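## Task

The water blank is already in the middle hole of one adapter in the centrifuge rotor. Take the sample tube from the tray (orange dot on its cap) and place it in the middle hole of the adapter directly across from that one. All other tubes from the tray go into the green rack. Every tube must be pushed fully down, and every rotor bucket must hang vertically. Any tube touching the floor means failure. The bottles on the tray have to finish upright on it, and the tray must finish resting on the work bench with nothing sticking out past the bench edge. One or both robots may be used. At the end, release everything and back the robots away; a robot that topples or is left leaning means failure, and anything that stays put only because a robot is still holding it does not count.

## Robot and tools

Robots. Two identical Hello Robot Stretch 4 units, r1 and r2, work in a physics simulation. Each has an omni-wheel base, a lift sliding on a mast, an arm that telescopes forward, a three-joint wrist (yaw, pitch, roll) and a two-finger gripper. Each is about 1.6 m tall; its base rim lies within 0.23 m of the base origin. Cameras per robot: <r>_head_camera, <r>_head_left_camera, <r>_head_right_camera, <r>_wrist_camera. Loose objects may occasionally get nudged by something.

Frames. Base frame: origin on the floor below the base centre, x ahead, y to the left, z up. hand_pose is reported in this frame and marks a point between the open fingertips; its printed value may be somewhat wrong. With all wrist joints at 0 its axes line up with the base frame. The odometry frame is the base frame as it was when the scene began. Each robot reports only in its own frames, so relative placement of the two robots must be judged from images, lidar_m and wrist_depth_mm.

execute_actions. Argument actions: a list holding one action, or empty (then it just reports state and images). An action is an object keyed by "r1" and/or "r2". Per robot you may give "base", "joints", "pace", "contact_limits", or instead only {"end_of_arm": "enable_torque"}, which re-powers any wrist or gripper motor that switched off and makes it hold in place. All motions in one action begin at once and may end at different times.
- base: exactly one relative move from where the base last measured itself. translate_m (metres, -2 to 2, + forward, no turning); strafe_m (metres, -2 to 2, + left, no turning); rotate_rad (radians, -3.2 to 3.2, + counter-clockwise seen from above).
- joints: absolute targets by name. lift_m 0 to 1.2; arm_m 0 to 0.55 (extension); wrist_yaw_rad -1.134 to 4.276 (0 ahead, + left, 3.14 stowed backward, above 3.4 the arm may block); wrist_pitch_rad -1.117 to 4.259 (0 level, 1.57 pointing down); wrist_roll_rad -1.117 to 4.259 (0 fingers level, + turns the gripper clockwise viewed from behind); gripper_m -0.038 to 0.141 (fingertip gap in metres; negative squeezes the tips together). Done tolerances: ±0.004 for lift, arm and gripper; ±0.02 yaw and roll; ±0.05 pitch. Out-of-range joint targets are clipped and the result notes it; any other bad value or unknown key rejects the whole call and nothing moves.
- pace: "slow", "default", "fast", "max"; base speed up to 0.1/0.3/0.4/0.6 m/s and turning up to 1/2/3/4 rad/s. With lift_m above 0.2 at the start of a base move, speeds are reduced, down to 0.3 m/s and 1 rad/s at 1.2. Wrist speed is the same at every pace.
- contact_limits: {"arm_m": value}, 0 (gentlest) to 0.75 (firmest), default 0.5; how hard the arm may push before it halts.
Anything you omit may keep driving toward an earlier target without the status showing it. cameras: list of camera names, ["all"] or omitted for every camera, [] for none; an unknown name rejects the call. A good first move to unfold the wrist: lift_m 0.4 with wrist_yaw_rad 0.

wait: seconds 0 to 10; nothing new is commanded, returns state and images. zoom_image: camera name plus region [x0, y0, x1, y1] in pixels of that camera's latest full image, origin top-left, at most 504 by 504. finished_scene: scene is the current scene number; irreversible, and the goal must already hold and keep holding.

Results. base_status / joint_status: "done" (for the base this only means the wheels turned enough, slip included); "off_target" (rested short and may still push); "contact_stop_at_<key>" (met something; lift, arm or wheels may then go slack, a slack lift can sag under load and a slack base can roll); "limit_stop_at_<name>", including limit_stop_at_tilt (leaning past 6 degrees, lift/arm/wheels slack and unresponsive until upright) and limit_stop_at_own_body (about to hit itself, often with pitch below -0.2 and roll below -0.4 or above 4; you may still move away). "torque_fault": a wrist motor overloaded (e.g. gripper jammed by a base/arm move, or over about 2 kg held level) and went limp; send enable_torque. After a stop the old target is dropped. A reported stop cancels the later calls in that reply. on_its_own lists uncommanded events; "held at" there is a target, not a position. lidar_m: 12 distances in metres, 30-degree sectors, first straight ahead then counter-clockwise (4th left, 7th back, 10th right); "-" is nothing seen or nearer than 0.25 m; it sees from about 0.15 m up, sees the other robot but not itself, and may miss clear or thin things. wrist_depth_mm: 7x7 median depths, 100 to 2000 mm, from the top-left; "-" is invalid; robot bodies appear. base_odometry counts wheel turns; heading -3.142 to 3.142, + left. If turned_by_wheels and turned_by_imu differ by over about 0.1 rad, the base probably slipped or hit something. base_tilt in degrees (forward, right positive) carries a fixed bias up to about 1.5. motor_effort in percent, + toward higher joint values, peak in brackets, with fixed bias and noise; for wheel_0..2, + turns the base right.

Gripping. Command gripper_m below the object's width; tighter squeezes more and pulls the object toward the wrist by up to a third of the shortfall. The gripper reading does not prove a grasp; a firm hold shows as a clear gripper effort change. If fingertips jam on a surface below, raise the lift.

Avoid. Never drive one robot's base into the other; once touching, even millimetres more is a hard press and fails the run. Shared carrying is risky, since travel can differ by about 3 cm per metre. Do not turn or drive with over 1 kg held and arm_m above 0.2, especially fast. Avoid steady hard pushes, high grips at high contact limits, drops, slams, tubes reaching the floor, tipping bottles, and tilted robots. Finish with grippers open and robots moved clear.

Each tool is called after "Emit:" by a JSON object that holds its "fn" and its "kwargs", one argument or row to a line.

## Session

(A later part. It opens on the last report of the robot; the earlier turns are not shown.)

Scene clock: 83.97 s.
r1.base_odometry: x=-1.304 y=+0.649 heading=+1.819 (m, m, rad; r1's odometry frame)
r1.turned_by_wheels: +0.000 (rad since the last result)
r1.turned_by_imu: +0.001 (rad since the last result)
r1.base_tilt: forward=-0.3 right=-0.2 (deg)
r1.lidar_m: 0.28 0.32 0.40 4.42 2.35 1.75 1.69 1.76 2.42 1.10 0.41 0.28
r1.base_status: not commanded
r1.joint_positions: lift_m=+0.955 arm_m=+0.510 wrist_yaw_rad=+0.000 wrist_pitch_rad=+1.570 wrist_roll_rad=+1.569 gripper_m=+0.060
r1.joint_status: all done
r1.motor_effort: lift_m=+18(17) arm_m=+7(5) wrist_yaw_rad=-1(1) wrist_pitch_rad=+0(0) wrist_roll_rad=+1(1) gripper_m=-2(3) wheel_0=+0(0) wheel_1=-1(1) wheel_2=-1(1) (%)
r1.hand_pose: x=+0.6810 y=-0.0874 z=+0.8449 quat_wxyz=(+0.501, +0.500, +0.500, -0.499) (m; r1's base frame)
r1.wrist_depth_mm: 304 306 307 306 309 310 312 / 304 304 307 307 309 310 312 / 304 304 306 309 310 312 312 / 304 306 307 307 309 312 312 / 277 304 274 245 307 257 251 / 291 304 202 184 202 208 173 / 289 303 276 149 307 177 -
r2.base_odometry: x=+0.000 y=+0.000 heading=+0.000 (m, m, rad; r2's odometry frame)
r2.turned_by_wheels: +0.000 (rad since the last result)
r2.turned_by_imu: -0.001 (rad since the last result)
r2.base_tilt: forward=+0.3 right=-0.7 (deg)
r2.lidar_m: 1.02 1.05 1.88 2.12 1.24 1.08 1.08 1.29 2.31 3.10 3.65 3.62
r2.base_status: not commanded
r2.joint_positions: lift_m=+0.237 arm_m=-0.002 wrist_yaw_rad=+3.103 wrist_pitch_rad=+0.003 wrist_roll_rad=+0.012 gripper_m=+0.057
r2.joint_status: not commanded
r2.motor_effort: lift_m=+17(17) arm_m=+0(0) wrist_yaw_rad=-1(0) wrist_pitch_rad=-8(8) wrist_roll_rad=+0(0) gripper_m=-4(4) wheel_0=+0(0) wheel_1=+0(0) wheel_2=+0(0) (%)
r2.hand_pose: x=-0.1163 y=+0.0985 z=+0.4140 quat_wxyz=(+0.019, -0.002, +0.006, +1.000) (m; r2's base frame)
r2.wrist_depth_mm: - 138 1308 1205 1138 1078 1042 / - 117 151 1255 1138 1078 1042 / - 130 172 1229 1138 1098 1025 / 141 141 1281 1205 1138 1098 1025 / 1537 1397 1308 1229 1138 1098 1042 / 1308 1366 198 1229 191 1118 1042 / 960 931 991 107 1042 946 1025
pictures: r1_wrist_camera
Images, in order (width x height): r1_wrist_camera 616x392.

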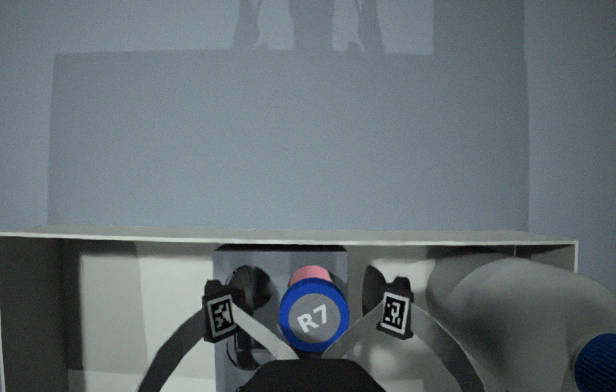

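Emit:
{"fn": "execute_actions", "kwargs": {
  "actions": [
    {"r1":{"joints":{"gripper_m":0.012}}}
  ],
  "cameras": []
}}

Emit:
{"fn": "execute_actions", "kwargs": {
  "actions": [
    {"r1":{"joints":{"lift_m":1.2}}}
  ],
  "cameras": []
}}

Emit:
{"fn": "execute_actions", "kwargs": {
  "actions": [
    {"r1":{"base":{"strafe_m":0.6},"joints":{"wrist_roll_rad":0}}}
  ],
  "cameras": ["r1_wrist_camera"]
}}

Scene clock: 89.63 s.
r1.base_odometry: x=-1.304 y=+0.649 heading=+1.819 (m, m, rad; r1's odometry frame)
r1.turned_by_wheels: +0.000 (rad since the last result)
r1.turned_by_imu: +0.001 (rad since the last result)
r1.base_tilt: forward=-0.1 right=-0.2 (deg)
r1.lidar_m: 0.28 0.31 0.40 4.42 2.37 1.76 1.67 1.74 2.43 1.10 0.41 0.29
r1.base_status: not commanded
r1.joint_positions: lift_m=+0.955 arm_m=+0.510 wrist_yaw_rad=+0.000 wrist_pitch_rad=+1.570 wrist_roll_rad=+1.569 gripper_m=+0.012
r1.joint_status: all done
r1.motor_effort: lift_m=+18(18) arm_m=+7(7) wrist_yaw_rad=-2(1) wrist_pitch_rad=-1(1) wrist_roll_rad=+3(1) gripper_m=-13(8) wheel_0=+0(0) wheel_1=-1(1) wheel_2=-1(1) (%)
r1.hand_pose: x=+0.6809 y=-0.0874 z=+0.8449 quat_wxyz=(+0.501, +0.500, +0.500, -0.499) (m; r1's base frame)
r1.wrist_depth_mm: 304 304 306 309 309 310 312 / 304 306 306 307 309 310 312 / 304 304 307 307 309 310 312 / 304 306 307 307 309 310 312 / 276 303 285 245 306 257 250 / 291 303 196 178 192 209 173 / 290 303 245 157 307 174 -
r2.base_odometry: x=+0.000 y=+0.000 heading=+0.000 (m, m, rad; r2's odometry frame)
r2.turned_by_wheels: +0.000 (rad since the last result)
r2.turned_by_imu: +0.000 (rad since the last result)
r2.base_tilt: forward=+0.2 right=-0.5 (deg)
r2.lidar_m: 1.00 1.06 1.88 2.11 1.25 1.08 1.09 1.28 2.31 3.11 3.65 3.62
r2.base_status: not commanded
r2.joint_positions: lift_m=+0.237 arm_m=-0.002 wrist_yaw_rad=+3.103 wrist_pitch_rad=+0.003 wrist_roll_rad=+0.012 gripper_m=+0.057
r2.joint_status: not commanded
r2.motor_effort: lift_m=+17(17) arm_m=+0(0) wrist_yaw_rad=+0(1) wrist_pitch_rad=-9(7) wrist_roll_rad=+2(0) gripper_m=-5(3) wheel_0=+0(0) wheel_1=+0(0) wheel_2=+0(0) (%)
r2.hand_pose: x=-0.1163 y=+0.0985 z=+0.4140 quat_wxyz=(+0.019, -0.002, +0.006, +1.000) (m; r2's base frame)
r2.wrist_depth_mm: - 138 1255 1205 1138 1098 1025 / - 117 152 1229 1138 1078 1008 / - 130 172 1229 1160 1078 1025 / 141 141 1281 1229 1160 1098 1025 / 1464 1397 1336 1255 1138 1078 1025 / 1308 1366 198 1205 191 1098 1042 / 960 904 991 107 1008 946 1025
pictures: none
No camera images: the call's "cameras" was empty. Leave "cameras" out to get every camera's image.

Scene clock: 91.73 s.
r1.base_odometry: x=-1.304 y=+0.649 heading=+1.819 (m, m, rad; r1's odometry frame)
r1.turned_by_wheels: +0.000 (rad since the last result)
r1.turned_by_imu: +0.001 (rad since the last result)
r1.base_tilt: forward=-0.2 right=-0.3 (deg)
r1.lidar_m: 0.27 0.31 0.40 4.42 2.37 1.78 1.69 1.77 2.43 1.08 0.40 0.30
r1.base_status: not commanded
r1.joint_positions: lift_m=+1.199 arm_m=+0.510 wrist_yaw_rad=+0.000 wrist_pitch_rad=+1.570 wrist_roll_rad=+1.569 gripper_m=+0.012
r1.joint_status: all done
r1.motor_effort: lift_m=+23(25) arm_m=+7(7) wrist_yaw_rad=-1(2) wrist_pitch_rad=-1(1) wrist_roll_rad=+1(3) gripper_m=-13(10) wheel_0=+0(0) wheel_1=-1(1) wheel_2=-1(1) (%)
r1.hand_pose: x=+0.6809 y=-0.0874 z=+1.0888 quat_wxyz=(+0.501, +0.500, +0.500, -0.499) (m; r1's base frame)
r1.wrist_depth_mm: 1308 549 554 559 559 564 946 / 1336 549 554 549 554 564 946 / 549 549 549 554 554 559 1366 / 549 549 554 554 559 564 1008 / 549 549 544 488 466 559 1118 / 549 549 195 178 193 559 842 / 1308 544 544 157 554 559 1336
r2.base_odometry: x=+0.000 y=+0.000 heading=+0.000 (m, m, rad; r2's odometry frame)
r2.turned_by_wheels: +0.000 (rad since the last result)
r2.turned_by_imu: +0.000 (rad since the last result)
r2.base_tilt: forward=+0.2 right=-0.6 (deg)
r2.lidar_m: 1.02 1.03 1.88 2.13 1.25 1.08 1.08 1.28 2.29 3.11 3.66 3.62
r2.base_status: not commanded
r2.joint_positions: lift_m=+0.237 arm_m=-0.002 wrist_yaw_rad=+3.103 wrist_pitch_rad=+0.003 wrist_roll_rad=+0.012 gripper_m=+0.057
r2.joint_status: not commanded
r2.motor_effort: lift_m=+17(17) arm_m=+0(0) wrist_yaw_rad=+0(1) wrist_pitch_rad=-9(8) wrist_roll_rad=-2(0) gripper_m=-4(1) wheel_0=+0(0) wheel_1=+0(0) wheel_2=+0(0) (%)
r2.hand_pose: x=-0.1163 y=+0.0985 z=+0.4140 quat_wxyz=(+0.019, -0.002, +0.006, +1.000) (m; r2's base frame)
r2.wrist_depth_mm: - 138 1255 1205 1160 1098 1042 / - 117 152 1255 1138 1078 1025 / - 130 171 1205 1160 1098 1025 / 141 141 1255 1205 1182 1118 1025 / 1537 1397 1308 1229 1138 1078 1042 / 1366 1336 198 1205 192 1098 1042 / 960 904 991 107 1042 946 1008
pictures: none
No camera images: the call's "cameras" was empty. Leave "cameras" out to get every camera's image.

Scene clock: 95.07 s.
r1.base_odometry: x=-1.886 y=+0.501 heading=+1.819 (m, m, rad; r1's odometry frame)
r1.turned_by_wheels: +0.000 (rad since the last result)
r1.turned_by_imu: +0.000 (rad since the last result)
r1.base_tilt: forward=-0.1 right=-0.2 (deg)
r1.lidar_m: 0.28 0.30 3.96 3.81 2.36 1.75 1.69 1.76 2.40 1.13 0.41 0.30
r1.base_status: done
r1.joint_positions: lift_m=+1.199 arm_m=+0.510 wrist_yaw_rad=+0.000 wrist_pitch_rad=+1.570 wrist_roll_rad=+0.001 gripper_m=+0.012
r1.joint_status: all done
r1.motor_effort: lift_m=+23(23) arm_m=+7(7) wrist_yaw_rad=-2(2) wrist_pitch_rad=-1(1) wrist_roll_rad=-3(9) gripper_m=-10(11) wheel_0=+0(9) wheel_1=+0(6) wheel_2=-1(2) (%)
r1.hand_pose: x=+0.6809 y=-0.0874 z=+1.0889 quat_wxyz=(+0.707, +0.000, +0.707, +0.000) (m; r1's base frame)
r1.wrist_depth_mm: 1336 549 549 549 554 554 554 / 1308 549 549 554 554 559 549 / 1336 549 554 554 554 554 508 / 1336 554 549 554 554 559 521 / 1308 549 549 549 554 559 496 / 1308 554 196 178 192 559 539 / 1336 554 554 157 559 554 512
r2.base_odometry: x=+0.000 y=+0.000 heading=+0.000 (m, m, rad; r2's odometry frame)
r2.turned_by_wheels: +0.000 (rad since the last result)
r2.turned_by_imu: +0.000 (rad since the last result)
r2.base_tilt: forward=+0.3 right=-0.4 (deg)
r2.lidar_m: 1.00 1.05 1.85 2.10 1.24 1.08 1.08 1.27 2.30 3.10 3.67 3.62
r2.base_status: not commanded
r2.joint_positions: lift_m=+0.237 arm_m=-0.002 wrist_yaw_rad=+3.103 wrist_pitch_rad=+0.003 wrist_roll_rad=+0.012 gripper_m=+0.057
r2.joint_status: not commanded
r2.motor_effort: lift_m=+17(17) arm_m=+0(0) wrist_yaw_rad=-1(2) wrist_pitch_rad=-8(9) wrist_roll_rad=+1(1) gripper_m=-4(2) wheel_0=+0(0) wheel_1=+0(0) wheel_2=+0(0) (%)
r2.hand_pose: x=-0.1163 y=+0.0985 z=+0.4140 quat_wxyz=(+0.019, -0.002, +0.006, +1.000) (m; r2's base frame)
r2.wrist_depth_mm: - 138 1281 1229 1138 1098 1042 / - 117 152 1205 1138 1078 1025 / - 130 172 1205 1138 1078 1008 / 141 141 1281 1229 1160 1098 1042 / 1537 1397 1308 1255 1138 1118 1025 / 1336 1397 198 1229 191 1098 1042 / 960 917 991 107 1025 946 1025
pictures: r1_wrist_camera
Images, in order (width x height): r1_wrist_camera 616x392.

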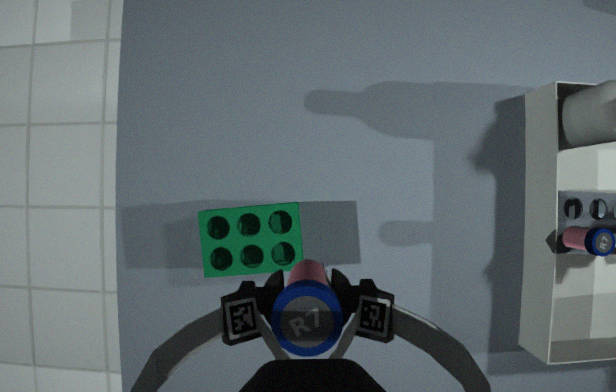

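Emit:
{"fn": "execute_actions", "kwargs": {
  "actions": [
    {"r1":{"base":{"strafe_m":0.115},"joints":{"lift_m":1.03,"arm_m":0.527}}}
  ],
  "cameras": ["r1_wrist_camera"]
}}

Scene clock: 104.07 s.
r1.base_odometry: x=-1.997 y=+0.473 heading=+1.819 (m, m, rad; r1's odometry frame)
r1.turned_by_wheels: +0.000 (rad since the last result)
r1.turned_by_imu: +0.001 (rad since the last result)
r1.base_tilt: forward=-0.3 right=-0.2 (deg)
r1.lidar_m: 0.29 1.86 3.84 3.70 2.37 1.74 1.67 1.74 2.42 1.14 0.42 0.30
r1.base_status: done
r1.joint_positions: lift_m=+1.030 arm_m=+0.526 wrist_yaw_rad=+0.000 wrist_pitch_rad=+1.570 wrist_roll_rad=+0.001 gripper_m=+0.012
r1.joint_status: all done
r1.motor_effort: lift_m=+18(22) arm_m=+7(8) wrist_yaw_rad=-2(1) wrist_pitch_rad=-1(1) wrist_roll_rad=-2(2) gripper_m=-10(9) wheel_0=+2(8) wheel_1=-1(7) wheel_2=-1(2) (%)
r1.hand_pose: x=+0.6970 y=-0.0874 z=+0.9199 quat_wxyz=(+0.707, +0.000, +0.707, +0.000) (m; r1's base frame)
r1.wrist_depth_mm: 1138 1138 382 382 382 382 382 / 1160 1160 384 382 382 382 382 / 1138 1138 382 384 384 384 384 / 1138 1138 382 382 384 384 384 / 1160 1138 382 325 351 384 384 / 1182 1160 195 179 192 387 384 / 1160 1160 382 157 387 384 384
r2.base_odometry: x=+0.000 y=+0.000 heading=+0.000 (m, m, rad; r2's odometry frame)
r2.turned_by_wheels: +0.000 (rad since the last result)
r2.turned_by_imu: +0.000 (rad since the last result)
r2.base_tilt: forward=+0.2 right=-0.8 (deg)
r2.lidar_m: 1.04 1.03 1.88 2.10 1.24 1.08 1.08 1.30 2.32 3.12 3.66 3.63
r2.base_status: not commanded
r2.joint_positions: lift_m=+0.237 arm_m=-0.002 wrist_yaw_rad=+3.103 wrist_pitch_rad=+0.003 wrist_roll_rad=+0.012 gripper_m=+0.057
r2.joint_status: not commanded
r2.motor_effort: lift_m=+17(17) arm_m=+0(0) wrist_yaw_rad=-1(2) wrist_pitch_rad=-8(9) wrist_roll_rad=+1(1) gripper_m=-6(4) wheel_0=+0(0) wheel_1=+0(0) wheel_2=+0(0) (%)
r2.hand_pose: x=-0.1163 y=+0.0985 z=+0.4140 quat_wxyz=(+0.019, -0.002, +0.006, +1.000) (m; r2's base frame)
r2.wrist_depth_mm: - 138 1255 1229 1182 1098 1025 / - 117 152 1205 1138 1098 1025 / - 129 172 1229 1160 1118 1042 / 141 141 1281 1229 1182 1078 1042 / 1499 1430 1308 1229 1138 1098 1042 / 1336 1366 198 1205 191 1098 1025 / 960 917 991 107 1025 946 1025
pictures: r1_wrist_camera
Images, in order (width x height): r1_wrist_camera 616x392.

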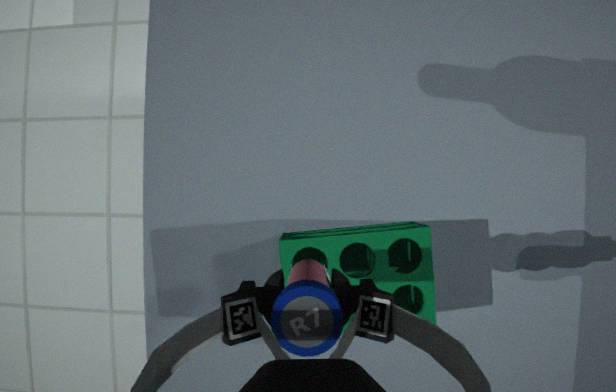

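Emit:
{"fn": "execute_actions", "kwargs": {
  "actions": [
    {"r1":{"joints":{"lift_m":0.965},"pace":"slow"}}
  ],
  "cameras": []
}}

Emit:
{"fn": "execute_actions", "kwargs": {
  "actions": [
    {"r1":{"joints":{"gripper_m":0.06}}}
  ],
  "cameras": []
}}

Emit:
{"fn": "execute_actions", "kwargs": {
  "actions": [
    {"r1":{"joints":{"lift_m":1.1}}}
  ],
  "cameras": []
}}

Emit:
{"fn": "execute_actions", "kwargs": {
  "actions": [
    {"r1":{"base":{"strafe_m":-0.484},"joints":{"arm_m":0.511,"wrist_roll_rad":1.57}}}
  ],
  "cameras": ["r1_wrist_camera"]
}}

Scene clock: 115.53 s.
r1.base_odometry: x=-1.997 y=+0.473 heading=+1.819 (m, m, rad; r1's odometry frame)
r1.turned_by_wheels: +0.000 (rad since the last result)
r1.turned_by_imu: +0.001 (rad since the last result)
r1.base_tilt: forward=-0.1 right=-0.2 (deg)
r1.lidar_m: 0.28 1.83 3.84 3.71 2.40 1.74 1.67 1.76 2.41 1.12 0.42 0.32
r1.base_status: not commanded
r1.joint_positions: lift_m=+0.965 arm_m=+0.526 wrist_yaw_rad=+0.000 wrist_pitch_rad=+1.570 wrist_roll_rad=+0.001 gripper_m=+0.012
r1.joint_status: all done
r1.motor_effort: lift_m=+18(19) arm_m=+7(7) wrist_yaw_rad=-1(1) wrist_pitch_rad=+0(1) wrist_roll_rad=-1(3) gripper_m=-13(9) wheel_0=+2(2) wheel_1=+0(1) wheel_2=-1(1) (%)
r1.hand_pose: x=+0.6970 y=-0.0874 z=+0.8549 quat_wxyz=(+0.707, +0.000, +0.707, +0.000) (m; r1's base frame)
r1.wrist_depth_mm: 1078 315 315 317 317 317 317 / 1078 315 315 317 319 319 319 / 1078 315 315 317 319 319 320 / 1060 315 317 317 319 319 320 / 1078 317 315 263 291 320 320 / 1078 317 196 179 192 320 320 / 1098 317 319 157 258 320 320
r2.base_odometry: x=+0.000 y=+0.000 heading=+0.000 (m, m, rad; r2's odometry frame)
r2.turned_by_wheels: +0.000 (rad since the last result)
r2.turned_by_imu: +0.000 (rad since the last result)
r2.base_tilt: forward=+0.1 right=-0.6 (deg)
r2.lidar_m: 1.03 1.05 1.88 2.12 1.26 1.08 1.09 1.29 2.32 3.12 3.65 3.60
r2.base_status: not commanded
r2.joint_positions: lift_m=+0.237 arm_m=-0.002 wrist_yaw_rad=+3.103 wrist_pitch_rad=+0.003 wrist_roll_rad=+0.012 gripper_m=+0.057
r2.joint_status: not commanded
r2.motor_effort: lift_m=+17(17) arm_m=+0(0) wrist_yaw_rad=+0(1) wrist_pitch_rad=-8(8) wrist_roll_rad=-1(1) gripper_m=-4(1) wheel_0=+0(0) wheel_1=+0(0) wheel_2=+0(0) (%)
r2.hand_pose: x=-0.1163 y=+0.0985 z=+0.4140 quat_wxyz=(+0.019, -0.002, +0.006, +1.000) (m; r2's base frame)
r2.wrist_depth_mm: - 138 1255 1255 1160 1078 1042 / - 117 151 1229 1138 1078 1025 / - 130 172 1255 1160 1078 1025 / 140 141 1308 1229 1160 1098 1025 / 1499 1397 1308 1205 1138 1098 1042 / 1336 1336 198 1205 191 1098 1060 / 946 917 991 107 1060 946 1025
pictures: none
No camera images: the call's "cameras" was empty. Leave "cameras" out to get every camera's image.

Scene clock: 116.80 s.
r1.base_odometry: x=-1.997 y=+0.473 heading=+1.819 (m, m, rad; r1's odometry frame)
r1.turned_by_wheels: +0.000 (rad since the last result)
r1.turned_by_imu: +0.000 (rad since the last result)
r1.base_tilt: forward=-0.1 right=-0.1 (deg)
r1.lidar_m: 0.29 1.84 3.85 3.71 2.38 1.74 1.68 1.72 2.42 1.13 0.43 0.30
r1.base_status: not commanded
r1.joint_positions: lift_m=+0.965 arm_m=+0.526 wrist_yaw_rad=+0.000 wrist_pitch_rad=+1.570 wrist_roll_rad=+0.001 gripper_m=+0.060
r1.joint_status: all done
r1.motor_effort: lift_m=+18(18) arm_m=+7(7) wrist_yaw_rad=-1(1) wrist_pitch_rad=-1(1) wrist_roll_rad=-2(1) gripper_m=-5(12) wheel_0=+2(2) wheel_1=-1(1) wheel_2=-1(1) (%)
r1.hand_pose: x=+0.6970 y=-0.0874 z=+0.8549 quat_wxyz=(+0.707, +0.000, +0.707, +0.000) (m; r1's base frame)
r1.wrist_depth_mm: 1078 315 317 317 317 319 319 / 1078 317 315 317 317 319 320 / 1078 315 317 317 319 319 319 / 1078 319 317 317 319 319 319 / 1078 317 317 286 289 319 320 / 1098 317 202 196 202 319 320 / 1078 319 319 149 289 320 320
r2.base_odometry: x=+0.000 y=+0.000 heading=+0.000 (m, m, rad; r2's odometry frame)
r2.turned_by_wheels: +0.000 (rad since the last result)
r2.turned_by_imu: +0.000 (rad since the last result)
r2.base_tilt: forward=+0.1 right=-0.5 (deg)
r2.lidar_m: 1.02 1.06 1.86 2.13 1.26 1.08 1.08 1.28 2.30 3.12 3.66 3.62
r2.base_status: not commanded
r2.joint_positions: lift_m=+0.237 arm_m=-0.002 wrist_yaw_rad=+3.103 wrist_pitch_rad=+0.003 wrist_roll_rad=+0.012 gripper_m=+0.057
r2.joint_status: not commanded
r2.motor_effort: lift_m=+17(17) arm_m=+0(0) wrist_yaw_rad=-1(0) wrist_pitch_rad=-8(9) wrist_roll_rad=-2(1) gripper_m=+0(1) wheel_0=+0(0) wheel_1=+0(0) wheel_2=+0(0) (%)
r2.hand_pose: x=-0.1163 y=+0.0985 z=+0.4140 quat_wxyz=(+0.019, -0.002, +0.006, +1.000) (m; r2's base frame)
r2.wrist_depth_mm: - 138 1281 1229 1138 1078 1025 / - 117 152 1205 1138 1078 1025 / - 130 172 1255 1138 1098 1042 / 140 141 1255 1229 1182 1078 1025 / 1499 1430 1308 1229 1138 1078 1042 / 1336 1366 198 1229 191 1098 1060 / 946 917 991 107 1042 946 1025
pictures: none
No camera images: the call's "cameras" was empty. Leave "cameras" out to get every camera's image.

Scene clock: 118.43 s.
r1.base_odometry: x=-1.997 y=+0.473 heading=+1.819 (m, m, rad; r1's odometry frame)
r1.turned_by_wheels: +0.000 (rad since the last result)
r1.turned_by_imu: +0.000 (rad since the last result)
r1.base_tilt: forward=-0.3 right=+0.0 (deg)
r1.lidar_m: 0.28 1.82 3.82 3.71 2.39 1.73 1.68 1.73 2.41 1.13 0.43 0.30
r1.base_status: not commanded
r1.joint_positions: lift_m=+1.100 arm_m=+0.526 wrist_yaw_rad=+0.000 wrist_pitch_rad=+1.570 wrist_roll_rad=+0.001 gripper_m=+0.060
r1.joint_status: all done
r1.motor_effort: lift_m=+23(24) arm_m=+6(7) wrist_yaw_rad=-1(0) wrist_pitch_rad=-1(1) wrist_roll_rad=-2(3) gripper_m=-4(6) wheel_0=+2(2) wheel_1=+0(0) wheel_2=+0(1) (%)
r1.hand_pose: x=+0.6970 y=-0.0874 z=+0.9895 quat_wxyz=(+0.707, +0.000, +0.707, +0.000) (m; r1's base frame)
r1.wrist_depth_mm: 1205 1205 449 452 452 455 455 / 1205 1229 449 452 452 452 455 / 1255 1229 452 452 452 455 455 / 1229 1229 452 452 455 455 459 / 1205 1205 452 394 424 455 452 / 1205 1229 202 455 202 455 459 / 1229 1229 452 149 455 455 459
r2.base_odometry: x=+0.000 y=+0.000 heading=+0.000 (m, m, rad; r2's odometry frame)
r2.turned_by_wheels: +0.000 (rad since the last result)
r2.turned_by_imu: +0.000 (rad since the last result)
r2.base_tilt: forward=+0.1 right=-0.5 (deg)
r2.lidar_m: 1.04 1.04 1.88 2.11 1.24 1.08 1.08 1.28 2.30 3.10 3.66 3.63
r2.base_status: not commanded
r2.joint_positions: lift_m=+0.237 arm_m=-0.002 wrist_yaw_rad=+3.103 wrist_pitch_rad=+0.003 wrist_roll_rad=+0.012 gripper_m=+0.057
r2.joint_status: not commanded
r2.motor_effort: lift_m=+17(17) arm_m=+0(0) wrist_yaw_rad=+0(3) wrist_pitch_rad=-9(9) wrist_roll_rad=+0(1) gripper_m=-2(5) wheel_0=+0(0) wheel_1=+0(0) wheel_2=+0(0) (%)
r2.hand_pose: x=-0.1163 y=+0.0985 z=+0.4140 quat_wxyz=(+0.019, -0.002, +0.006, +1.000) (m; r2's base frame)
r2.wrist_depth_mm: - 138 1255 1229 1138 1078 1025 / - 117 151 1229 1160 1078 1042 / - 130 172 1229 1160 1098 1042 / 140 141 1281 1205 1138 1098 1025 / 1464 1397 1336 1229 1160 1078 1025 / 1336 1336 197 1205 191 1078 1042 / 960 917 991 107 1042 946 1025
pictures: none
No camera images: the call's "cameras" was empty. Leave "cameras" out to get every camera's image.

Scene clock: 121.37 s.
r1.base_odometry: x=-1.528 y=+0.592 heading=+1.819 (m, m, rad; r1's odometry frame)
r1.turned_by_wheels: +0.000 (rad since the last result)
r1.turned_by_imu: +0.001 (rad since the last result)
r1.base_tilt: forward=-0.1 right=-0.2 (deg)
r1.lidar_m: 0.28 0.31 0.43 4.18 2.36 1.77 1.69 1.75 2.41 1.11 0.40 0.30
r1.base_status: done
r1.joint_positions: lift_m=+1.100 arm_m=+0.512 wrist_yaw_rad=+0.000 wrist_pitch_rad=+1.570 wrist_roll_rad=+1.569 gripper_m=+0.060
r1.joint_status: all done
r1.motor_effort: lift_m=+22(23) arm_m=-7(5) wrist_yaw_rad=-1(1) wrist_pitch_rad=-1(1) wrist_roll_rad=+2(6) gripper_m=-3(2) wheel_0=-1(9) wheel_1=+0(7) wheel_2=-1(1) (%)
r1.hand_pose: x=+0.6833 y=-0.0874 z=+0.9895 quat_wxyz=(+0.501, +0.500, +0.500, -0.499) (m; r1's base frame)
r1.wrist_depth_mm: 449 445 452 418 418 317 459 / 445 449 449 445 452 455 459 / 449 445 449 449 452 455 459 / 449 442 449 392 452 459 459 / 445 306 449 392 455 459 462 / 449 449 202 452 202 455 459 / 449 449 452 149 455 455 459
r2.base_odometry: x=+0.000 y=+0.000 heading=+0.000 (m, m, rad; r2's odometry frame)
r2.turned_by_wheels: +0.000 (rad since the last result)
r2.turned_by_imu: +0.000 (rad since the last result)
r2.base_tilt: forward=+0.2 right=-0.6 (deg)
r2.lidar_m: 1.02 1.03 1.89 2.10 1.24 1.08 1.09 1.28 2.30 3.12 3.64 3.62
r2.base_status: not commanded
r2.joint_positions: lift_m=+0.237 arm_m=-0.002 wrist_yaw_rad=+3.103 wrist_pitch_rad=+0.003 wrist_roll_rad=+0.012 gripper_m=+0.057
r2.joint_status: not commanded
r2.motor_effort: lift_m=+17(17) arm_m=+0(0) wrist_yaw_rad=+0(0) wrist_pitch_rad=-8(8) wrist_roll_rad=-2(1) gripper_m=-2(1) wheel_0=+0(0) wheel_1=+0(0) wheel_2=+0(0) (%)
r2.hand_pose: x=-0.1163 y=+0.0985 z=+0.4140 quat_wxyz=(+0.019, -0.002, +0.006, +1.000) (m; r2's base frame)
r2.wrist_depth_mm: - 139 1255 1255 1138 1098 1025 / - 117 152 1229 1118 1078 1025 / - 130 172 1205 1160 1098 1025 / 140 141 1255 1205 1182 1098 1042 / 1499 1397 1308 1229 1138 1098 1042 / 1336 1366 197 1229 191 1098 1042 / 960 917 976 107 1042 946 1008
pictures: r1_wrist_camera
Images, in order (width x height): r1_wrist_camera 616x392.

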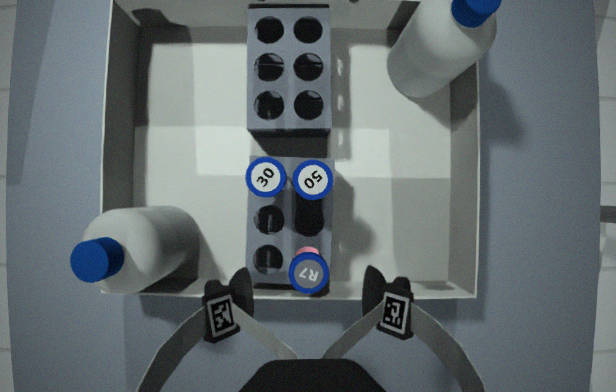

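Emit:
{"fn": "execute_actions", "kwargs": {
  "actions": [
    {"r1":{"base":{"strafe_m":0.007},"joints":{"lift_m":0.955}}}
  ],
  "cameras": ["r1_wrist_camera"]
}}

Emit:
{"fn": "execute_actions", "kwargs": {
  "actions": [
    {"r1":{"joints":{"gripper_m":0.012}}}
  ],
  "cameras": []
}}

Emit:
{"fn": "execute_actions", "kwargs": {
  "actions": [
    {"r1":{"joints":{"lift_m":1.12}}}
  ],
  "cameras": []
}}

Emit:
{"fn": "execute_actions", "kwargs": {
  "actions": [
    {"r1":{"base":{"strafe_m":0.397},"joints":{"wrist_roll_rad":0,"arm_m":0.534}}}
  ],
  "cameras": []
}}

Emit:
{"fn": "execute_actions", "kwargs": {
  "actions": [
    {"r1":{"joints":{"lift_m":1.03}}}
  ],
  "cameras": ["r1_wrist_camera"]
}}

Scene clock: 129.20 s.
r1.base_odometry: x=-1.535 y=+0.590 heading=+1.819 (m, m, rad; r1's odometry frame)
r1.turned_by_wheels: +0.000 (rad since the last result)
r1.turned_by_imu: +0.001 (rad since the last result)
r1.base_tilt: forward=-0.1 right=-0.1 (deg)
r1.lidar_m: 0.28 0.33 0.44 4.18 2.37 1.77 1.68 1.73 2.43 1.10 0.43 0.29
r1.base_status: done
r1.joint_positions: lift_m=+0.955 arm_m=+0.512 wrist_yaw_rad=+0.000 wrist_pitch_rad=+1.570 wrist_roll_rad=+1.569 gripper_m=+0.060
r1.joint_status: all done
r1.motor_effort: lift_m=+18(21) arm_m=-6(7) wrist_yaw_rad=-1(2) wrist_pitch_rad=-1(0) wrist_roll_rad=+0(0) gripper_m=-4(6) wheel_0=+1(6) wheel_1=+0(6) wheel_2=-1(1) (%)
r1.hand_pose: x=+0.6833 y=-0.0874 z=+0.8449 quat_wxyz=(+0.501, +0.500, +0.500, -0.499) (m; r1's base frame)
r1.wrist_depth_mm: 286 303 287 246 306 293 - / 290 303 304 257 307 307 263 / 294 303 183 185 306 307 265 / 265 303 301 245 307 307 264 / 179 265 300 245 306 309 263 / 178 273 202 184 202 309 258 / 303 267 306 149 310 276 310
r2.base_odometry: x=+0.000 y=+0.000 heading=+0.000 (m, m, rad; r2's odometry frame)
r2.turned_by_wheels: +0.000 (rad since the last result)
r2.turned_by_imu: +0.000 (rad since the last result)
r2.base_tilt: forward=+0.2 right=-0.7 (deg)
r2.lidar_m: 1.02 1.05 1.88 2.11 1.25 1.07 1.08 1.28 2.31 3.11 3.64 3.62
r2.base_status: not commanded
r2.joint_positions: lift_m=+0.237 arm_m=-0.002 wrist_yaw_rad=+3.103 wrist_pitch_rad=+0.003 wrist_roll_rad=+0.012 gripper_m=+0.057
r2.joint_status: not commanded
r2.motor_effort: lift_m=+17(17) arm_m=+0(0) wrist_yaw_rad=+0(0) wrist_pitch_rad=-9(7) wrist_roll_rad=+0(1) gripper_m=-3(5) wheel_0=+0(0) wheel_1=+0(0) wheel_2=+0(0) (%)
r2.hand_pose: x=-0.1163 y=+0.0985 z=+0.4140 quat_wxyz=(+0.019, -0.002, +0.006, +1.000) (m; r2's base frame)
r2.wrist_depth_mm: - 138 1255 1229 1160 1098 1008 / - 117 152 1205 1118 1078 1025 / - 130 172 1229 1160 1078 1025 / 140 141 1281 1205 1160 1098 1042 / 1537 1430 1308 1229 1138 1098 1042 / 1308 1366 198 1255 191 1098 1042 / 946 904 1008 107 1042 946 1025
pictures: r1_wrist_camera
Images, in order (width x height): r1_wrist_camera 616x392.

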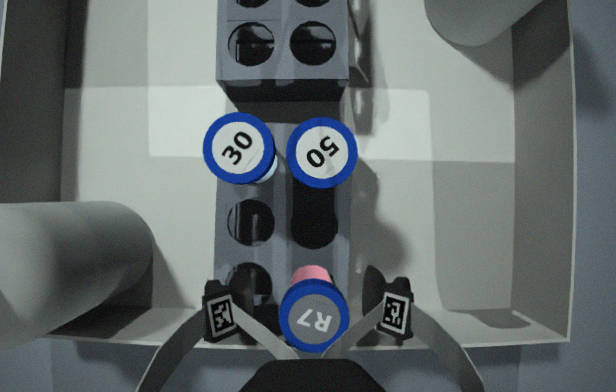

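Scene clock: 130.47 s.
r1.base_odometry: x=-1.535 y=+0.590 heading=+1.819 (m, m, rad; r1's odometry frame)
r1.turned_by_wheels: +0.000 (rad since the last result)
r1.turned_by_imu: +0.000 (rad since the last result)
r1.base_tilt: forward=-0.2 right=-0.2 (deg)
r1.lidar_m: 0.29 0.32 0.42 4.18 2.36 1.77 1.68 1.74 2.44 1.10 0.42 0.29
r1.base_status: not commanded
r1.joint_positions: lift_m=+0.955 arm_m=+0.512 wrist_yaw_rad=+0.000 wrist_pitch_rad=+1.570 wrist_roll_rad=+1.569 gripper_m=+0.012
r1.joint_status: all done
r1.motor_effort: lift_m=+18(18) arm_m=-7(7) wrist_yaw_rad=-1(1) wrist_pitch_rad=-1(1) wrist_roll_rad=+1(1) gripper_m=-12(13) wheel_0=+1(0) wheel_1=+0(0) wheel_2=+0(1) (%)
r1.hand_pose: x=+0.6832 y=-0.0874 z=+0.8449 quat_wxyz=(+0.500, +0.500, +0.500, -0.500) (m; r1's base frame)
r1.wrist_depth_mm: 287 303 287 245 306 291 - / 291 303 303 257 306 309 262 / 296 301 183 184 306 307 264 / 265 303 298 245 306 309 263 / 179 266 298 245 307 307 262 / 178 272 196 178 193 307 257 / 303 267 306 154 309 236 312
r2.base_odometry: x=+0.000 y=+0.000 heading=+0.000 (m, m, rad; r2's odometry frame)
r2.turned_by_wheels: +0.000 (rad since the last result)
r2.turned_by_imu: +0.000 (rad since the last result)
r2.base_tilt: forward=+0.1 right=-0.6 (deg)
r2.lidar_m: 0.99 1.04 1.86 2.11 1.24 1.09 1.09 1.27 2.32 3.12 3.63 3.63
r2.base_status: not commanded
r2.joint_positions: lift_m=+0.237 arm_m=-0.002 wrist_yaw_rad=+3.103 wrist_pitch_rad=+0.003 wrist_roll_rad=+0.012 gripper_m=+0.057
r2.joint_status: not commanded
r2.motor_effort: lift_m=+17(17) arm_m=+0(0) wrist_yaw_rad=-1(1) wrist_pitch_rad=-8(8) wrist_roll_rad=+0(2) gripper_m=-5(3) wheel_0=+0(0) wheel_1=+0(0) wheel_2=+0(0) (%)
r2.hand_pose: x=-0.1163 y=+0.0985 z=+0.4140 quat_wxyz=(+0.019, -0.002, +0.006, +1.000) (m; r2's base frame)
r2.wrist_depth_mm: - 138 1281 1229 1160 1078 1042 / - 117 152 1229 1160 1098 1025 / - 130 172 1229 1160 1078 1060 / 141 141 1281 1205 1182 1098 1025 / 1537 1464 1336 1205 1160 1098 1042 / 1336 1366 198 1205 191 1078 1060 / 946 904 991 107 1042 946 1008
pictures: none
No camera images: the call's "cameras" was empty. Leave "cameras" out to get every camera's image.

Scene clock: 132.23 s.
r1.base_odometry: x=-1.535 y=+0.590 heading=+1.819 (m, m, rad; r1's odometry frame)
r1.turned_by_wheels: +0.000 (rad since the last result)
r1.turned_by_imu: +0.001 (rad since the last result)
r1.base_tilt: forward=-0.1 right=-0.3 (deg)
r1.lidar_m: 0.29 0.29 0.44 4.19 2.36 1.77 1.68 1.73 2.41 1.12 0.42 0.31
r1.base_status: not commanded
r1.joint_positions: lift_m=+1.120 arm_m=+0.512 wrist_yaw_rad=+0.000 wrist_pitch_rad=+1.570 wrist_roll_rad=+1.569 gripper_m=+0.012
r1.joint_status: all done
r1.motor_effort: lift_m=+23(24) arm_m=-7(7) wrist_yaw_rad=-1(0) wrist_pitch_rad=-1(3) wrist_roll_rad=+1(2) gripper_m=-13(12) wheel_0=+1(0) wheel_1=+0(0) wheel_2=-1(1) (%)
r1.hand_pose: x=+0.6832 y=-0.0874 z=+1.0095 quat_wxyz=(+0.501, +0.500, +0.500, -0.499) (m; r1's base frame)
r1.wrist_depth_mm: 466 469 469 427 415 342 480 / 469 469 466 466 473 480 480 / 466 466 469 469 473 480 480 / 466 469 466 466 473 477 480 / 469 327 466 413 469 477 480 / 466 469 196 178 192 477 480 / 469 469 473 157 477 477 480
r2.base_odometry: x=+0.000 y=+0.000 heading=+0.000 (m, m, rad; r2's odometry frame)
r2.turned_by_wheels: +0.000 (rad since the last result)
r2.turned_by_imu: +0.000 (rad since the last result)
r2.base_tilt: forward=+0.2 right=-0.5 (deg)
r2.lidar_m: 1.02 1.04 1.86 2.11 1.25 1.08 1.08 1.28 2.31 3.11 3.66 3.62
r2.base_status: not commanded
r2.joint_positions: lift_m=+0.237 arm_m=-0.002 wrist_yaw_rad=+3.103 wrist_pitch_rad=+0.003 wrist_roll_rad=+0.012 gripper_m=+0.057
r2.joint_status: not commanded
r2.motor_effort: lift_m=+17(17) arm_m=+0(0) wrist_yaw_rad=-1(1) wrist_pitch_rad=-8(8) wrist_roll_rad=+0(2) gripper_m=-1(3) wheel_0=+0(0) wheel_1=+0(0) wheel_2=+0(0) (%)
r2.hand_pose: x=-0.1163 y=+0.0985 z=+0.4140 quat_wxyz=(+0.019, -0.002, +0.006, +1.000) (m; r2's base frame)
r2.wrist_depth_mm: - 138 1255 1205 1138 1078 1025 / - 117 152 1229 1160 1060 1025 / - 130 172 1229 1138 1078 1025 / 141 141 1281 1229 1182 1098 1025 / 1464 1397 1336 1255 1160 1098 1042 / 1336 1366 198 1205 191 1078 1042 / 946 931 991 107 1042 946 1008
pictures: none
No camera images: the call's "cameras" was empty. Leave "cameras" out to get every camera's image.

Scene clock: 134.87 s.
r1.base_odometry: x=-1.920 y=+0.493 heading=+1.819 (m, m, rad; r1's odometry frame)
r1.turned_by_wheels: +0.000 (rad since the last result)
r1.turned_by_imu: +0.000 (rad since the last result)
r1.base_tilt: forward=-0.2 right=-0.1 (deg)
r1.lidar_m: 0.28 0.30 3.91 3.79 2.40 1.73 1.68 1.73 2.41 1.14 0.42 0.30
r1.base_status: done
r1.joint_positions: lift_m=+1.120 arm_m=+0.533 wrist_yaw_rad=+0.000 wrist_pitch_rad=+1.570 wrist_roll_rad=+0.001 gripper_m=+0.012
r1.joint_status: all done
r1.motor_effort: lift_m=+23(23) arm_m=+7(6) wrist_yaw_rad=-1(2) wrist_pitch_rad=-1(0) wrist_roll_rad=-3(7) gripper_m=-9(10) wheel_0=+0(5) wheel_1=-2(6) wheel_2=-1(2) (%)
r1.hand_pose: x=+0.7040 y=-0.0874 z=+1.0095 quat_wxyz=(+0.707, +0.000, +0.707, +0.000) (m; r1's base frame)
r1.wrist_depth_mm: 1255 469 469 469 469 473 473 / 1255 469 469 473 473 477 473 / 1229 469 473 469 473 473 477 / 1255 469 473 473 473 477 477 / 1255 473 442 445 477 477 477 / 1255 473 195 178 192 477 477 / 1255 477 473 157 477 477 480
r2.base_odometry: x=+0.000 y=+0.000 heading=+0.000 (m, m, rad; r2's odometry frame)
r2.turned_by_wheels: +0.000 (rad since the last result)
r2.turned_by_imu: +0.000 (rad since the last result)
r2.base_tilt: forward=+0.2 right=-0.7 (deg)
r2.lidar_m: 1.02 1.05 1.87 2.10 1.22 1.08 1.09 1.30 2.32 3.12 3.65 3.62
r2.base_status: not commanded
r2.joint_positions: lift_m=+0.237 arm_m=-0.002 wrist_yaw_rad=+3.103 wrist_pitch_rad=+0.003 wrist_roll_rad=+0.012 gripper_m=+0.057
r2.joint_status: not commanded
r2.motor_effort: lift_m=+17(17) arm_m=+0(0) wrist_yaw_rad=+0(1) wrist_pitch_rad=-7(8) wrist_roll_rad=-1(2) gripper_m=-3(4) wheel_0=+0(0) wheel_1=+0(0) wheel_2=+0(0) (%)
r2.hand_pose: x=-0.1163 y=+0.0985 z=+0.4140 quat_wxyz=(+0.019, -0.002, +0.006, +1.000) (m; r2's base frame)
r2.wrist_depth_mm: - 138 1229 1229 1138 1098 1025 / - 117 152 1205 1138 1098 1025 / - 130 172 1205 1160 1078 1025 / 141 141 1308 1255 1182 1078 1025 / 1499 1464 1308 1229 1138 1098 1042 / 1366 1336 198 1229 191 1078 1025 / 960 917 991 107 1042 960 1025
pictures: none
No camera images: the call's "cameras" was empty. Leave "cameras" out to get every camera's image.

Scene clock: 136.23 s.
r1.base_odometry: x=-1.920 y=+0.493 heading=+1.819 (m, m, rad; r1's odometry frame)
r1.turned_by_wheels: +0.000 (rad since the last result)
r1.turned_by_imu: +0.000 (rad since the last result)
r1.base_tilt: forward=-0.2 right=-0.2 (deg)
r1.lidar_m: 0.28 0.31 3.92 3.78 2.37 1.73 1.67 1.74 2.41 1.13 0.42 0.31
r1.base_status: not commanded
r1.joint_positions: lift_m=+1.030 arm_m=+0.533 wrist_yaw_rad=+0.000 wrist_pitch_rad=+1.570 wrist_roll_rad=+0.001 gripper_m=+0.012
r1.joint_status: all done
r1.motor_effort: lift_m=+18(21) arm_m=+7(7) wrist_yaw_rad=+0(0) wrist_pitch_rad=-1(0) wrist_roll_rad=-4(3) gripper_m=-11(10) wheel_0=+1(0) wheel_1=-2(2) wheel_2=-1(1) (%)
r1.hand_pose: x=+0.7039 y=-0.0874 z=+0.9199 quat_wxyz=(+0.707, +0.000, +0.707, +0.000) (m; r1's base frame)
r1.wrist_depth_mm: 1160 379 379 377 382 384 384 / 1138 379 379 382 382 384 384 / 1138 379 382 382 382 384 384 / 1138 382 384 382 382 384 384 / 1138 382 353 353 384 384 387 / 1138 384 196 178 192 384 387 / 1160 382 384 157 387 384 384
r2.base_odometry: x=+0.000 y=+0.000 heading=+0.000 (m, m, rad; r2's odometry frame)
r2.turned_by_wheels: +0.000 (rad since the last result)
r2.turned_by_imu: +0.000 (rad since the last result)
r2.base_tilt: forward=+0.3 right=-0.6 (deg)
r2.lidar_m: 1.01 1.05 1.88 2.13 1.26 1.07 1.09 1.29 2.33 3.10 3.67 3.62
r2.base_status: not commanded
r2.joint_positions: lift_m=+0.237 arm_m=-0.002 wrist_yaw_rad=+3.103 wrist_pitch_rad=+0.003 wrist_roll_rad=+0.012 gripper_m=+0.057
r2.joint_status: not commanded
r2.motor_effort: lift_m=+17(17) arm_m=+0(0) wrist_yaw_rad=-1(0) wrist_pitch_rad=-8(8) wrist_roll_rad=+3(0) gripper_m=-2(2) wheel_0=+0(0) wheel_1=+0(0) wheel_2=+0(0) (%)
r2.hand_pose: x=-0.1163 y=+0.0985 z=+0.4140 quat_wxyz=(+0.019, -0.002, +0.006, +1.000) (m; r2's base frame)
r2.wrist_depth_mm: - 138 1255 1229 1138 1060 1042 / - 117 152 1205 1160 1098 1042 / - 130 172 1205 1138 1098 1025 / 140 141 1281 1255 1160 1098 1042 / 1464 1430 1308 1255 1138 1098 1042 / 1366 1336 198 1229 191 1098 1042 / 946 917 991 107 1025 946 991
pictures: r1_wrist_camera
Images, in order (width x height): r1_wrist_camera 616x392.

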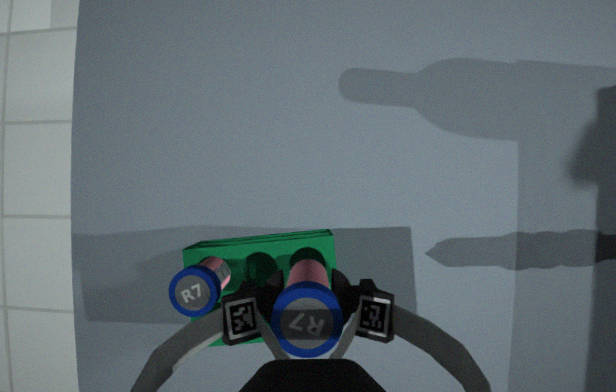

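Emit:
{"fn": "execute_actions", "kwargs": {
  "actions": [
    {"r1":{"joints":{"lift_m":0.965},"pace":"slow"}}
  ],
  "cameras": []
}}

Emit:
{"fn": "execute_actions", "kwargs": {
  "actions": [
    {"r1":{"joints":{"gripper_m":0.05}}}
  ],
  "cameras": ["r1_wrist_camera"]
}}

Emit:
{"fn": "execute_actions", "kwargs": {
  "actions": [
    {"r1":{"joints":{"lift_m":1.1}}}
  ],
  "cameras": []
}}

Emit:
{"fn": "execute_actions", "kwargs": {
  "actions": [
    {"r1":{"base":{"strafe_m":-0.477},"joints":{"arm_m":0.508,"gripper_m":0.06}}}
  ],
  "cameras": ["r1_wrist_camera"]
}}

Scene clock: 150.57 s.
r1.base_odometry: x=-1.920 y=+0.493 heading=+1.819 (m, m, rad; r1's odometry frame)
r1.turned_by_wheels: +0.000 (rad since the last result)
r1.turned_by_imu: +0.001 (rad since the last result)
r1.base_tilt: forward=-0.2 right=+0.1 (deg)
r1.lidar_m: 0.29 0.32 3.91 3.77 2.39 1.71 1.67 1.75 2.42 1.13 0.43 0.31
r1.base_status: not commanded
r1.joint_positions: lift_m=+0.965 arm_m=+0.533 wrist_yaw_rad=+0.000 wrist_pitch_rad=+1.570 wrist_roll_rad=+0.001 gripper_m=+0.012
r1.joint_status: all done
r1.motor_effort: lift_m=+18(19) arm_m=+7(7) wrist_yaw_rad=-1(1) wrist_pitch_rad=-1(2) wrist_roll_rad=-3(1) gripper_m=-11(10) wheel_0=+0(0) wheel_1=-2(2) wheel_2=-1(1) (%)
r1.hand_pose: x=+0.7039 y=-0.0874 z=+0.8549 quat_wxyz=(+0.707, +0.000, +0.707, +0.000) (m; r1's base frame)
r1.wrist_depth_mm: 312 315 315 315 317 317 319 / 315 317 317 317 317 317 317 / 315 315 317 317 319 317 319 / 317 315 319 319 319 319 319 / 317 317 312 287 320 320 320 / 317 315 195 179 192 320 320 / 317 317 257 157 320 319 319
r2.base_odometry: x=+0.000 y=+0.000 heading=+0.000 (m, m, rad; r2's odometry frame)
r2.turned_by_wheels: +0.000 (rad since the last result)
r2.turned_by_imu: +0.000 (rad since the last result)
r2.base_tilt: forward=+0.3 right=-0.5 (deg)
r2.lidar_m: 1.02 1.04 1.86 2.13 1.22 1.08 1.07 1.30 2.32 3.11 3.66 3.62
r2.base_status: not commanded
r2.joint_positions: lift_m=+0.237 arm_m=-0.002 wrist_yaw_rad=+3.103 wrist_pitch_rad=+0.003 wrist_roll_rad=+0.012 gripper_m=+0.057
r2.joint_status: not commanded
r2.motor_effort: lift_m=+17(17) arm_m=+0(0) wrist_yaw_rad=-1(1) wrist_pitch_rad=-8(8) wrist_roll_rad=+2(2) gripper_m=-5(3) wheel_0=+0(0) wheel_1=+0(0) wheel_2=+0(0) (%)
r2.hand_pose: x=-0.1163 y=+0.0985 z=+0.4140 quat_wxyz=(+0.019, -0.002, +0.006, +1.000) (m; r2's base frame)
r2.wrist_depth_mm: - 138 1229 1205 1118 1098 1025 / - 117 152 1229 1160 1078 1025 / - 130 171 1229 1160 1098 1060 / 140 141 1281 1229 1160 1098 1060 / 1537 1430 1336 1229 1138 1098 1025 / 1366 1336 197 1205 191 1098 1025 / 960 917 976 107 1025 946 1025
pictures: none
No camera images: the call's "cameras" was empty. Leave "cameras" out to get every camera's image.

Scene clock: 151.73 s.
r1.base_odometry: x=-1.920 y=+0.493 heading=+1.819 (m, m, rad; r1's odometry frame)
r1.turned_by_wheels: +0.000 (rad since the last result)
r1.turned_by_imu: +0.000 (rad since the last result)
r1.base_tilt: forward=-0.2 right=-0.2 (deg)
r1.lidar_m: 0.27 0.31 3.91 3.78 2.40 1.73 1.68 1.73 2.42 1.14 0.43 0.30
r1.base_status: not commanded
r1.joint_positions: lift_m=+0.965 arm_m=+0.533 wrist_yaw_rad=+0.000 wrist_pitch_rad=+1.570 wrist_roll_rad=+0.001 gripper_m=+0.050
r1.joint_status: all done
r1.motor_effort: lift_m=+18(18) arm_m=+7(7) wrist_yaw_rad=-2(1) wrist_pitch_rad=+0(1) wrist_roll_rad=-2(3) gripper_m=-4(11) wheel_0=+0(0) wheel_1=-2(2) wheel_2=-1(1) (%)
r1.hand_pose: x=+0.7040 y=-0.0874 z=+0.8549 quat_wxyz=(+0.707, +0.000, +0.707, +0.000) (m; r1's base frame)
r1.wrist_depth_mm: 314 315 315 317 319 319 319 / 315 315 315 317 317 319 319 / 317 317 315 317 317 320 319 / 317 317 319 317 319 319 320 / 315 317 289 289 320 319 319 / 317 315 196 196 196 320 322 / 319 317 257 145 319 320 320
r2.base_odometry: x=+0.000 y=+0.000 heading=+0.000 (m, m, rad; r2's odometry frame)
r2.turned_by_wheels: +0.000 (rad since the last result)
r2.turned_by_imu: +0.000 (rad since the last result)
r2.base_tilt: forward=+0.1 right=-0.5 (deg)
r2.lidar_m: 1.02 1.06 1.87 2.12 1.24 1.07 1.08 1.28 2.31 3.11 3.63 3.63
r2.base_status: not commanded
r2.joint_positions: lift_m=+0.237 arm_m=-0.002 wrist_yaw_rad=+3.103 wrist_pitch_rad=+0.003 wrist_roll_rad=+0.012 gripper_m=+0.057
r2.joint_status: not commanded
r2.motor_effort: lift_m=+17(17) arm_m=+0(0) wrist_yaw_rad=-2(1) wrist_pitch_rad=-7(9) wrist_roll_rad=-1(2) gripper_m=-3(4) wheel_0=+0(0) wheel_1=+0(0) wheel_2=+0(0) (%)
r2.hand_pose: x=-0.1163 y=+0.0985 z=+0.4140 quat_wxyz=(+0.019, -0.002, +0.006, +1.000) (m; r2's base frame)
r2.wrist_depth_mm: - 138 1281 1229 1138 1078 1042 / - 117 152 1229 1138 1098 1025 / - 130 172 1205 1160 1098 1025 / 140 141 1308 1205 1182 1078 1042 / 1499 1397 1308 1205 1160 1098 1025 / 1308 1366 198 1229 191 1078 1042 / 960 917 991 107 1042 976 1008
pictures: r1_wrist_camera
Images, in order (width x height): r1_wrist_camera 616x392.

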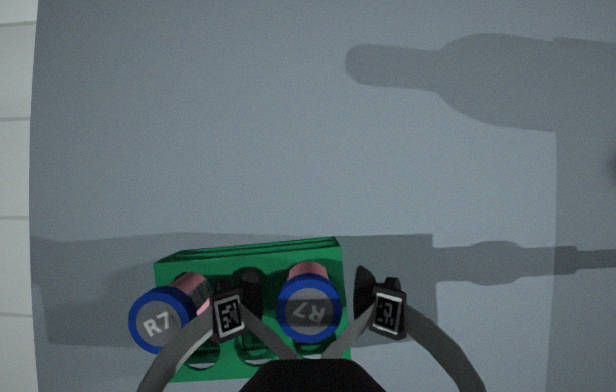

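Scene clock: 153.37 s.
r1.base_odometry: x=-1.920 y=+0.493 heading=+1.819 (m, m, rad; r1's odometry frame)
r1.turned_by_wheels: +0.000 (rad since the last result)
r1.turned_by_imu: +0.000 (rad since the last result)
r1.base_tilt: forward=-0.1 right=-0.2 (deg)
r1.lidar_m: 0.28 0.32 3.92 3.79 2.41 1.73 1.69 1.74 2.40 1.14 0.43 0.30
r1.base_status: not commanded
r1.joint_positions: lift_m=+1.100 arm_m=+0.533 wrist_yaw_rad=+0.000 wrist_pitch_rad=+1.570 wrist_roll_rad=+0.001 gripper_m=+0.050
r1.joint_status: all done
r1.motor_effort: lift_m=+23(24) arm_m=+7(7) wrist_yaw_rad=+0(1) wrist_pitch_rad=-1(0) wrist_roll_rad=-2(3) gripper_m=-3(4) wheel_0=+0(1) wheel_1=-2(2) wheel_2=-1(1) (%)
r1.hand_pose: x=+0.7040 y=-0.0874 z=+0.9895 quat_wxyz=(+0.707, +0.000, +0.707, +0.000) (m; r1's base frame)
r1.wrist_depth_mm: 1229 452 452 449 452 452 455 / 1229 452 452 452 452 452 452 / 1229 449 452 452 452 452 455 / 1229 452 452 452 455 455 452 / 1205 452 394 394 455 455 459 / 1205 452 199 449 197 459 459 / 1205 452 452 144 455 455 459
r2.base_odometry: x=+0.000 y=+0.000 heading=+0.000 (m, m, rad; r2's odometry frame)
r2.turned_by_wheels: +0.000 (rad since the last result)
r2.turned_by_imu: +0.000 (rad since the last result)
r2.base_tilt: forward=+0.3 right=-0.7 (deg)
r2.lidar_m: 1.04 1.05 1.88 2.12 1.25 1.07 1.08 1.28 2.31 3.12 3.65 3.62
r2.base_status: not commanded
r2.joint_positions: lift_m=+0.237 arm_m=-0.002 wrist_yaw_rad=+3.103 wrist_pitch_rad=+0.003 wrist_roll_rad=+0.012 gripper_m=+0.057
r2.joint_status: not commanded
r2.motor_effort: lift_m=+17(17) arm_m=+0(0) wrist_yaw_rad=-1(1) wrist_pitch_rad=-8(8) wrist_roll_rad=+2(2) gripper_m=-5(0) wheel_0=+0(0) wheel_1=+0(0) wheel_2=+0(0) (%)
r2.hand_pose: x=-0.1163 y=+0.0985 z=+0.4140 quat_wxyz=(+0.019, -0.002, +0.006, +1.000) (m; r2's base frame)
r2.wrist_depth_mm: - 138 1255 1229 1138 1078 1025 / - 117 152 1229 1138 1078 1025 / - 130 172 1229 1160 1098 1042 / 141 141 1255 1229 1160 1098 1042 / 1499 1397 1336 1229 1118 1138 1025 / 1336 1366 197 1229 191 1060 1042 / 946 904 991 107 1042 946 1025
pictures: none
No camera images: the call's "cameras" was empty. Leave "cameras" out to get every camera's image.

Scene clock: 156.27 s.
r1.base_odometry: x=-1.457 y=+0.610 heading=+1.819 (m, m, rad; r1's odometry frame)
r1.turned_by_wheels: +0.000 (rad since the last result)
r1.turned_by_imu: +0.002 (rad since the last result)
r1.base_tilt: forward=-0.1 right=-0.2 (deg)
r1.lidar_m: 0.29 0.32 0.42 4.27 2.36 1.77 1.68 1.75 2.40 1.10 0.40 0.31
r1.base_status: done
r1.joint_positions: lift_m=+1.100 arm_m=+0.509 wrist_yaw_rad=+0.000 wrist_pitch_rad=+1.570 wrist_roll_rad=+0.001 gripper_m=+0.060
r1.joint_status: all done
r1.motor_effort: lift_m=+22(23) arm_m=-7(6) wrist_yaw_rad=-1(1) wrist_pitch_rad=-1(1) wrist_roll_rad=-2(2) gripper_m=-5(5) wheel_0=+0(6) wheel_1=+1(8) wheel_2=-1(0) (%)
r1.hand_pose: x=+0.6803 y=-0.0874 z=+0.9895 quat_wxyz=(+0.707, +0.000, +0.707, +0.000) (m; r1's base frame)
r1.wrist_depth_mm: 449 449 449 449 452 452 455 / 449 452 309 452 449 449 455 / 452 452 452 452 452 449 455 / 452 452 421 449 445 449 459 / 449 452 392 392 392 449 459 / 452 452 202 449 202 455 455 / 452 452 452 149 433 418 462
r2.base_odometry: x=+0.000 y=+0.000 heading=+0.000 (m, m, rad; r2's odometry frame)
r2.turned_by_wheels: +0.000 (rad since the last result)
r2.turned_by_imu: +0.000 (rad since the last result)
r2.base_tilt: forward=+0.2 right=-0.8 (deg)
r2.lidar_m: 1.02 1.05 1.88 2.12 1.25 1.08 1.08 1.28 2.31 3.11 3.66 3.62
r2.base_status: not commanded
r2.joint_positions: lift_m=+0.237 arm_m=-0.002 wrist_yaw_rad=+3.103 wrist_pitch_rad=+0.003 wrist_roll_rad=+0.012 gripper_m=+0.057
r2.joint_status: not commanded
r2.motor_effort: lift_m=+17(17) arm_m=+0(0) wrist_yaw_rad=+0(0) wrist_pitch_rad=-8(8) wrist_roll_rad=+1(0) gripper_m=-4(3) wheel_0=+0(0) wheel_1=+0(0) wheel_2=+0(0) (%)
r2.hand_pose: x=-0.1163 y=+0.0985 z=+0.4140 quat_wxyz=(+0.019, -0.002, +0.006, +1.000) (m; r2's base frame)
r2.wrist_depth_mm: - 138 1255 1229 1160 1098 1042 / - 117 152 1205 1138 1098 1025 / - 130 172 1205 1160 1098 1025 / 141 141 1281 1255 1160 1098 1025 / 1499 1430 1308 1255 1160 1098 1042 / 1336 1366 198 1205 192 1098 1025 / 960 917 976 107 1025 946 1025
pictures: r1_wrist_camera
Images, in order (width x height): r1_wrist_camera 616x392.

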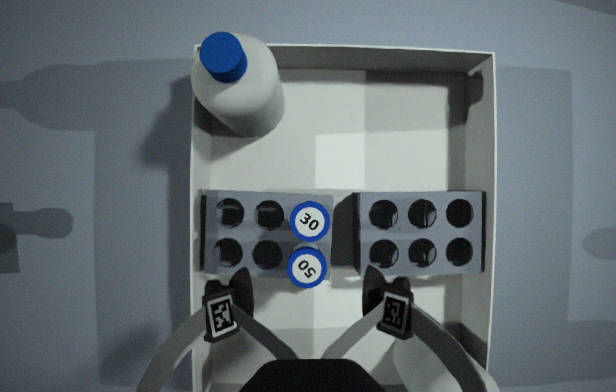

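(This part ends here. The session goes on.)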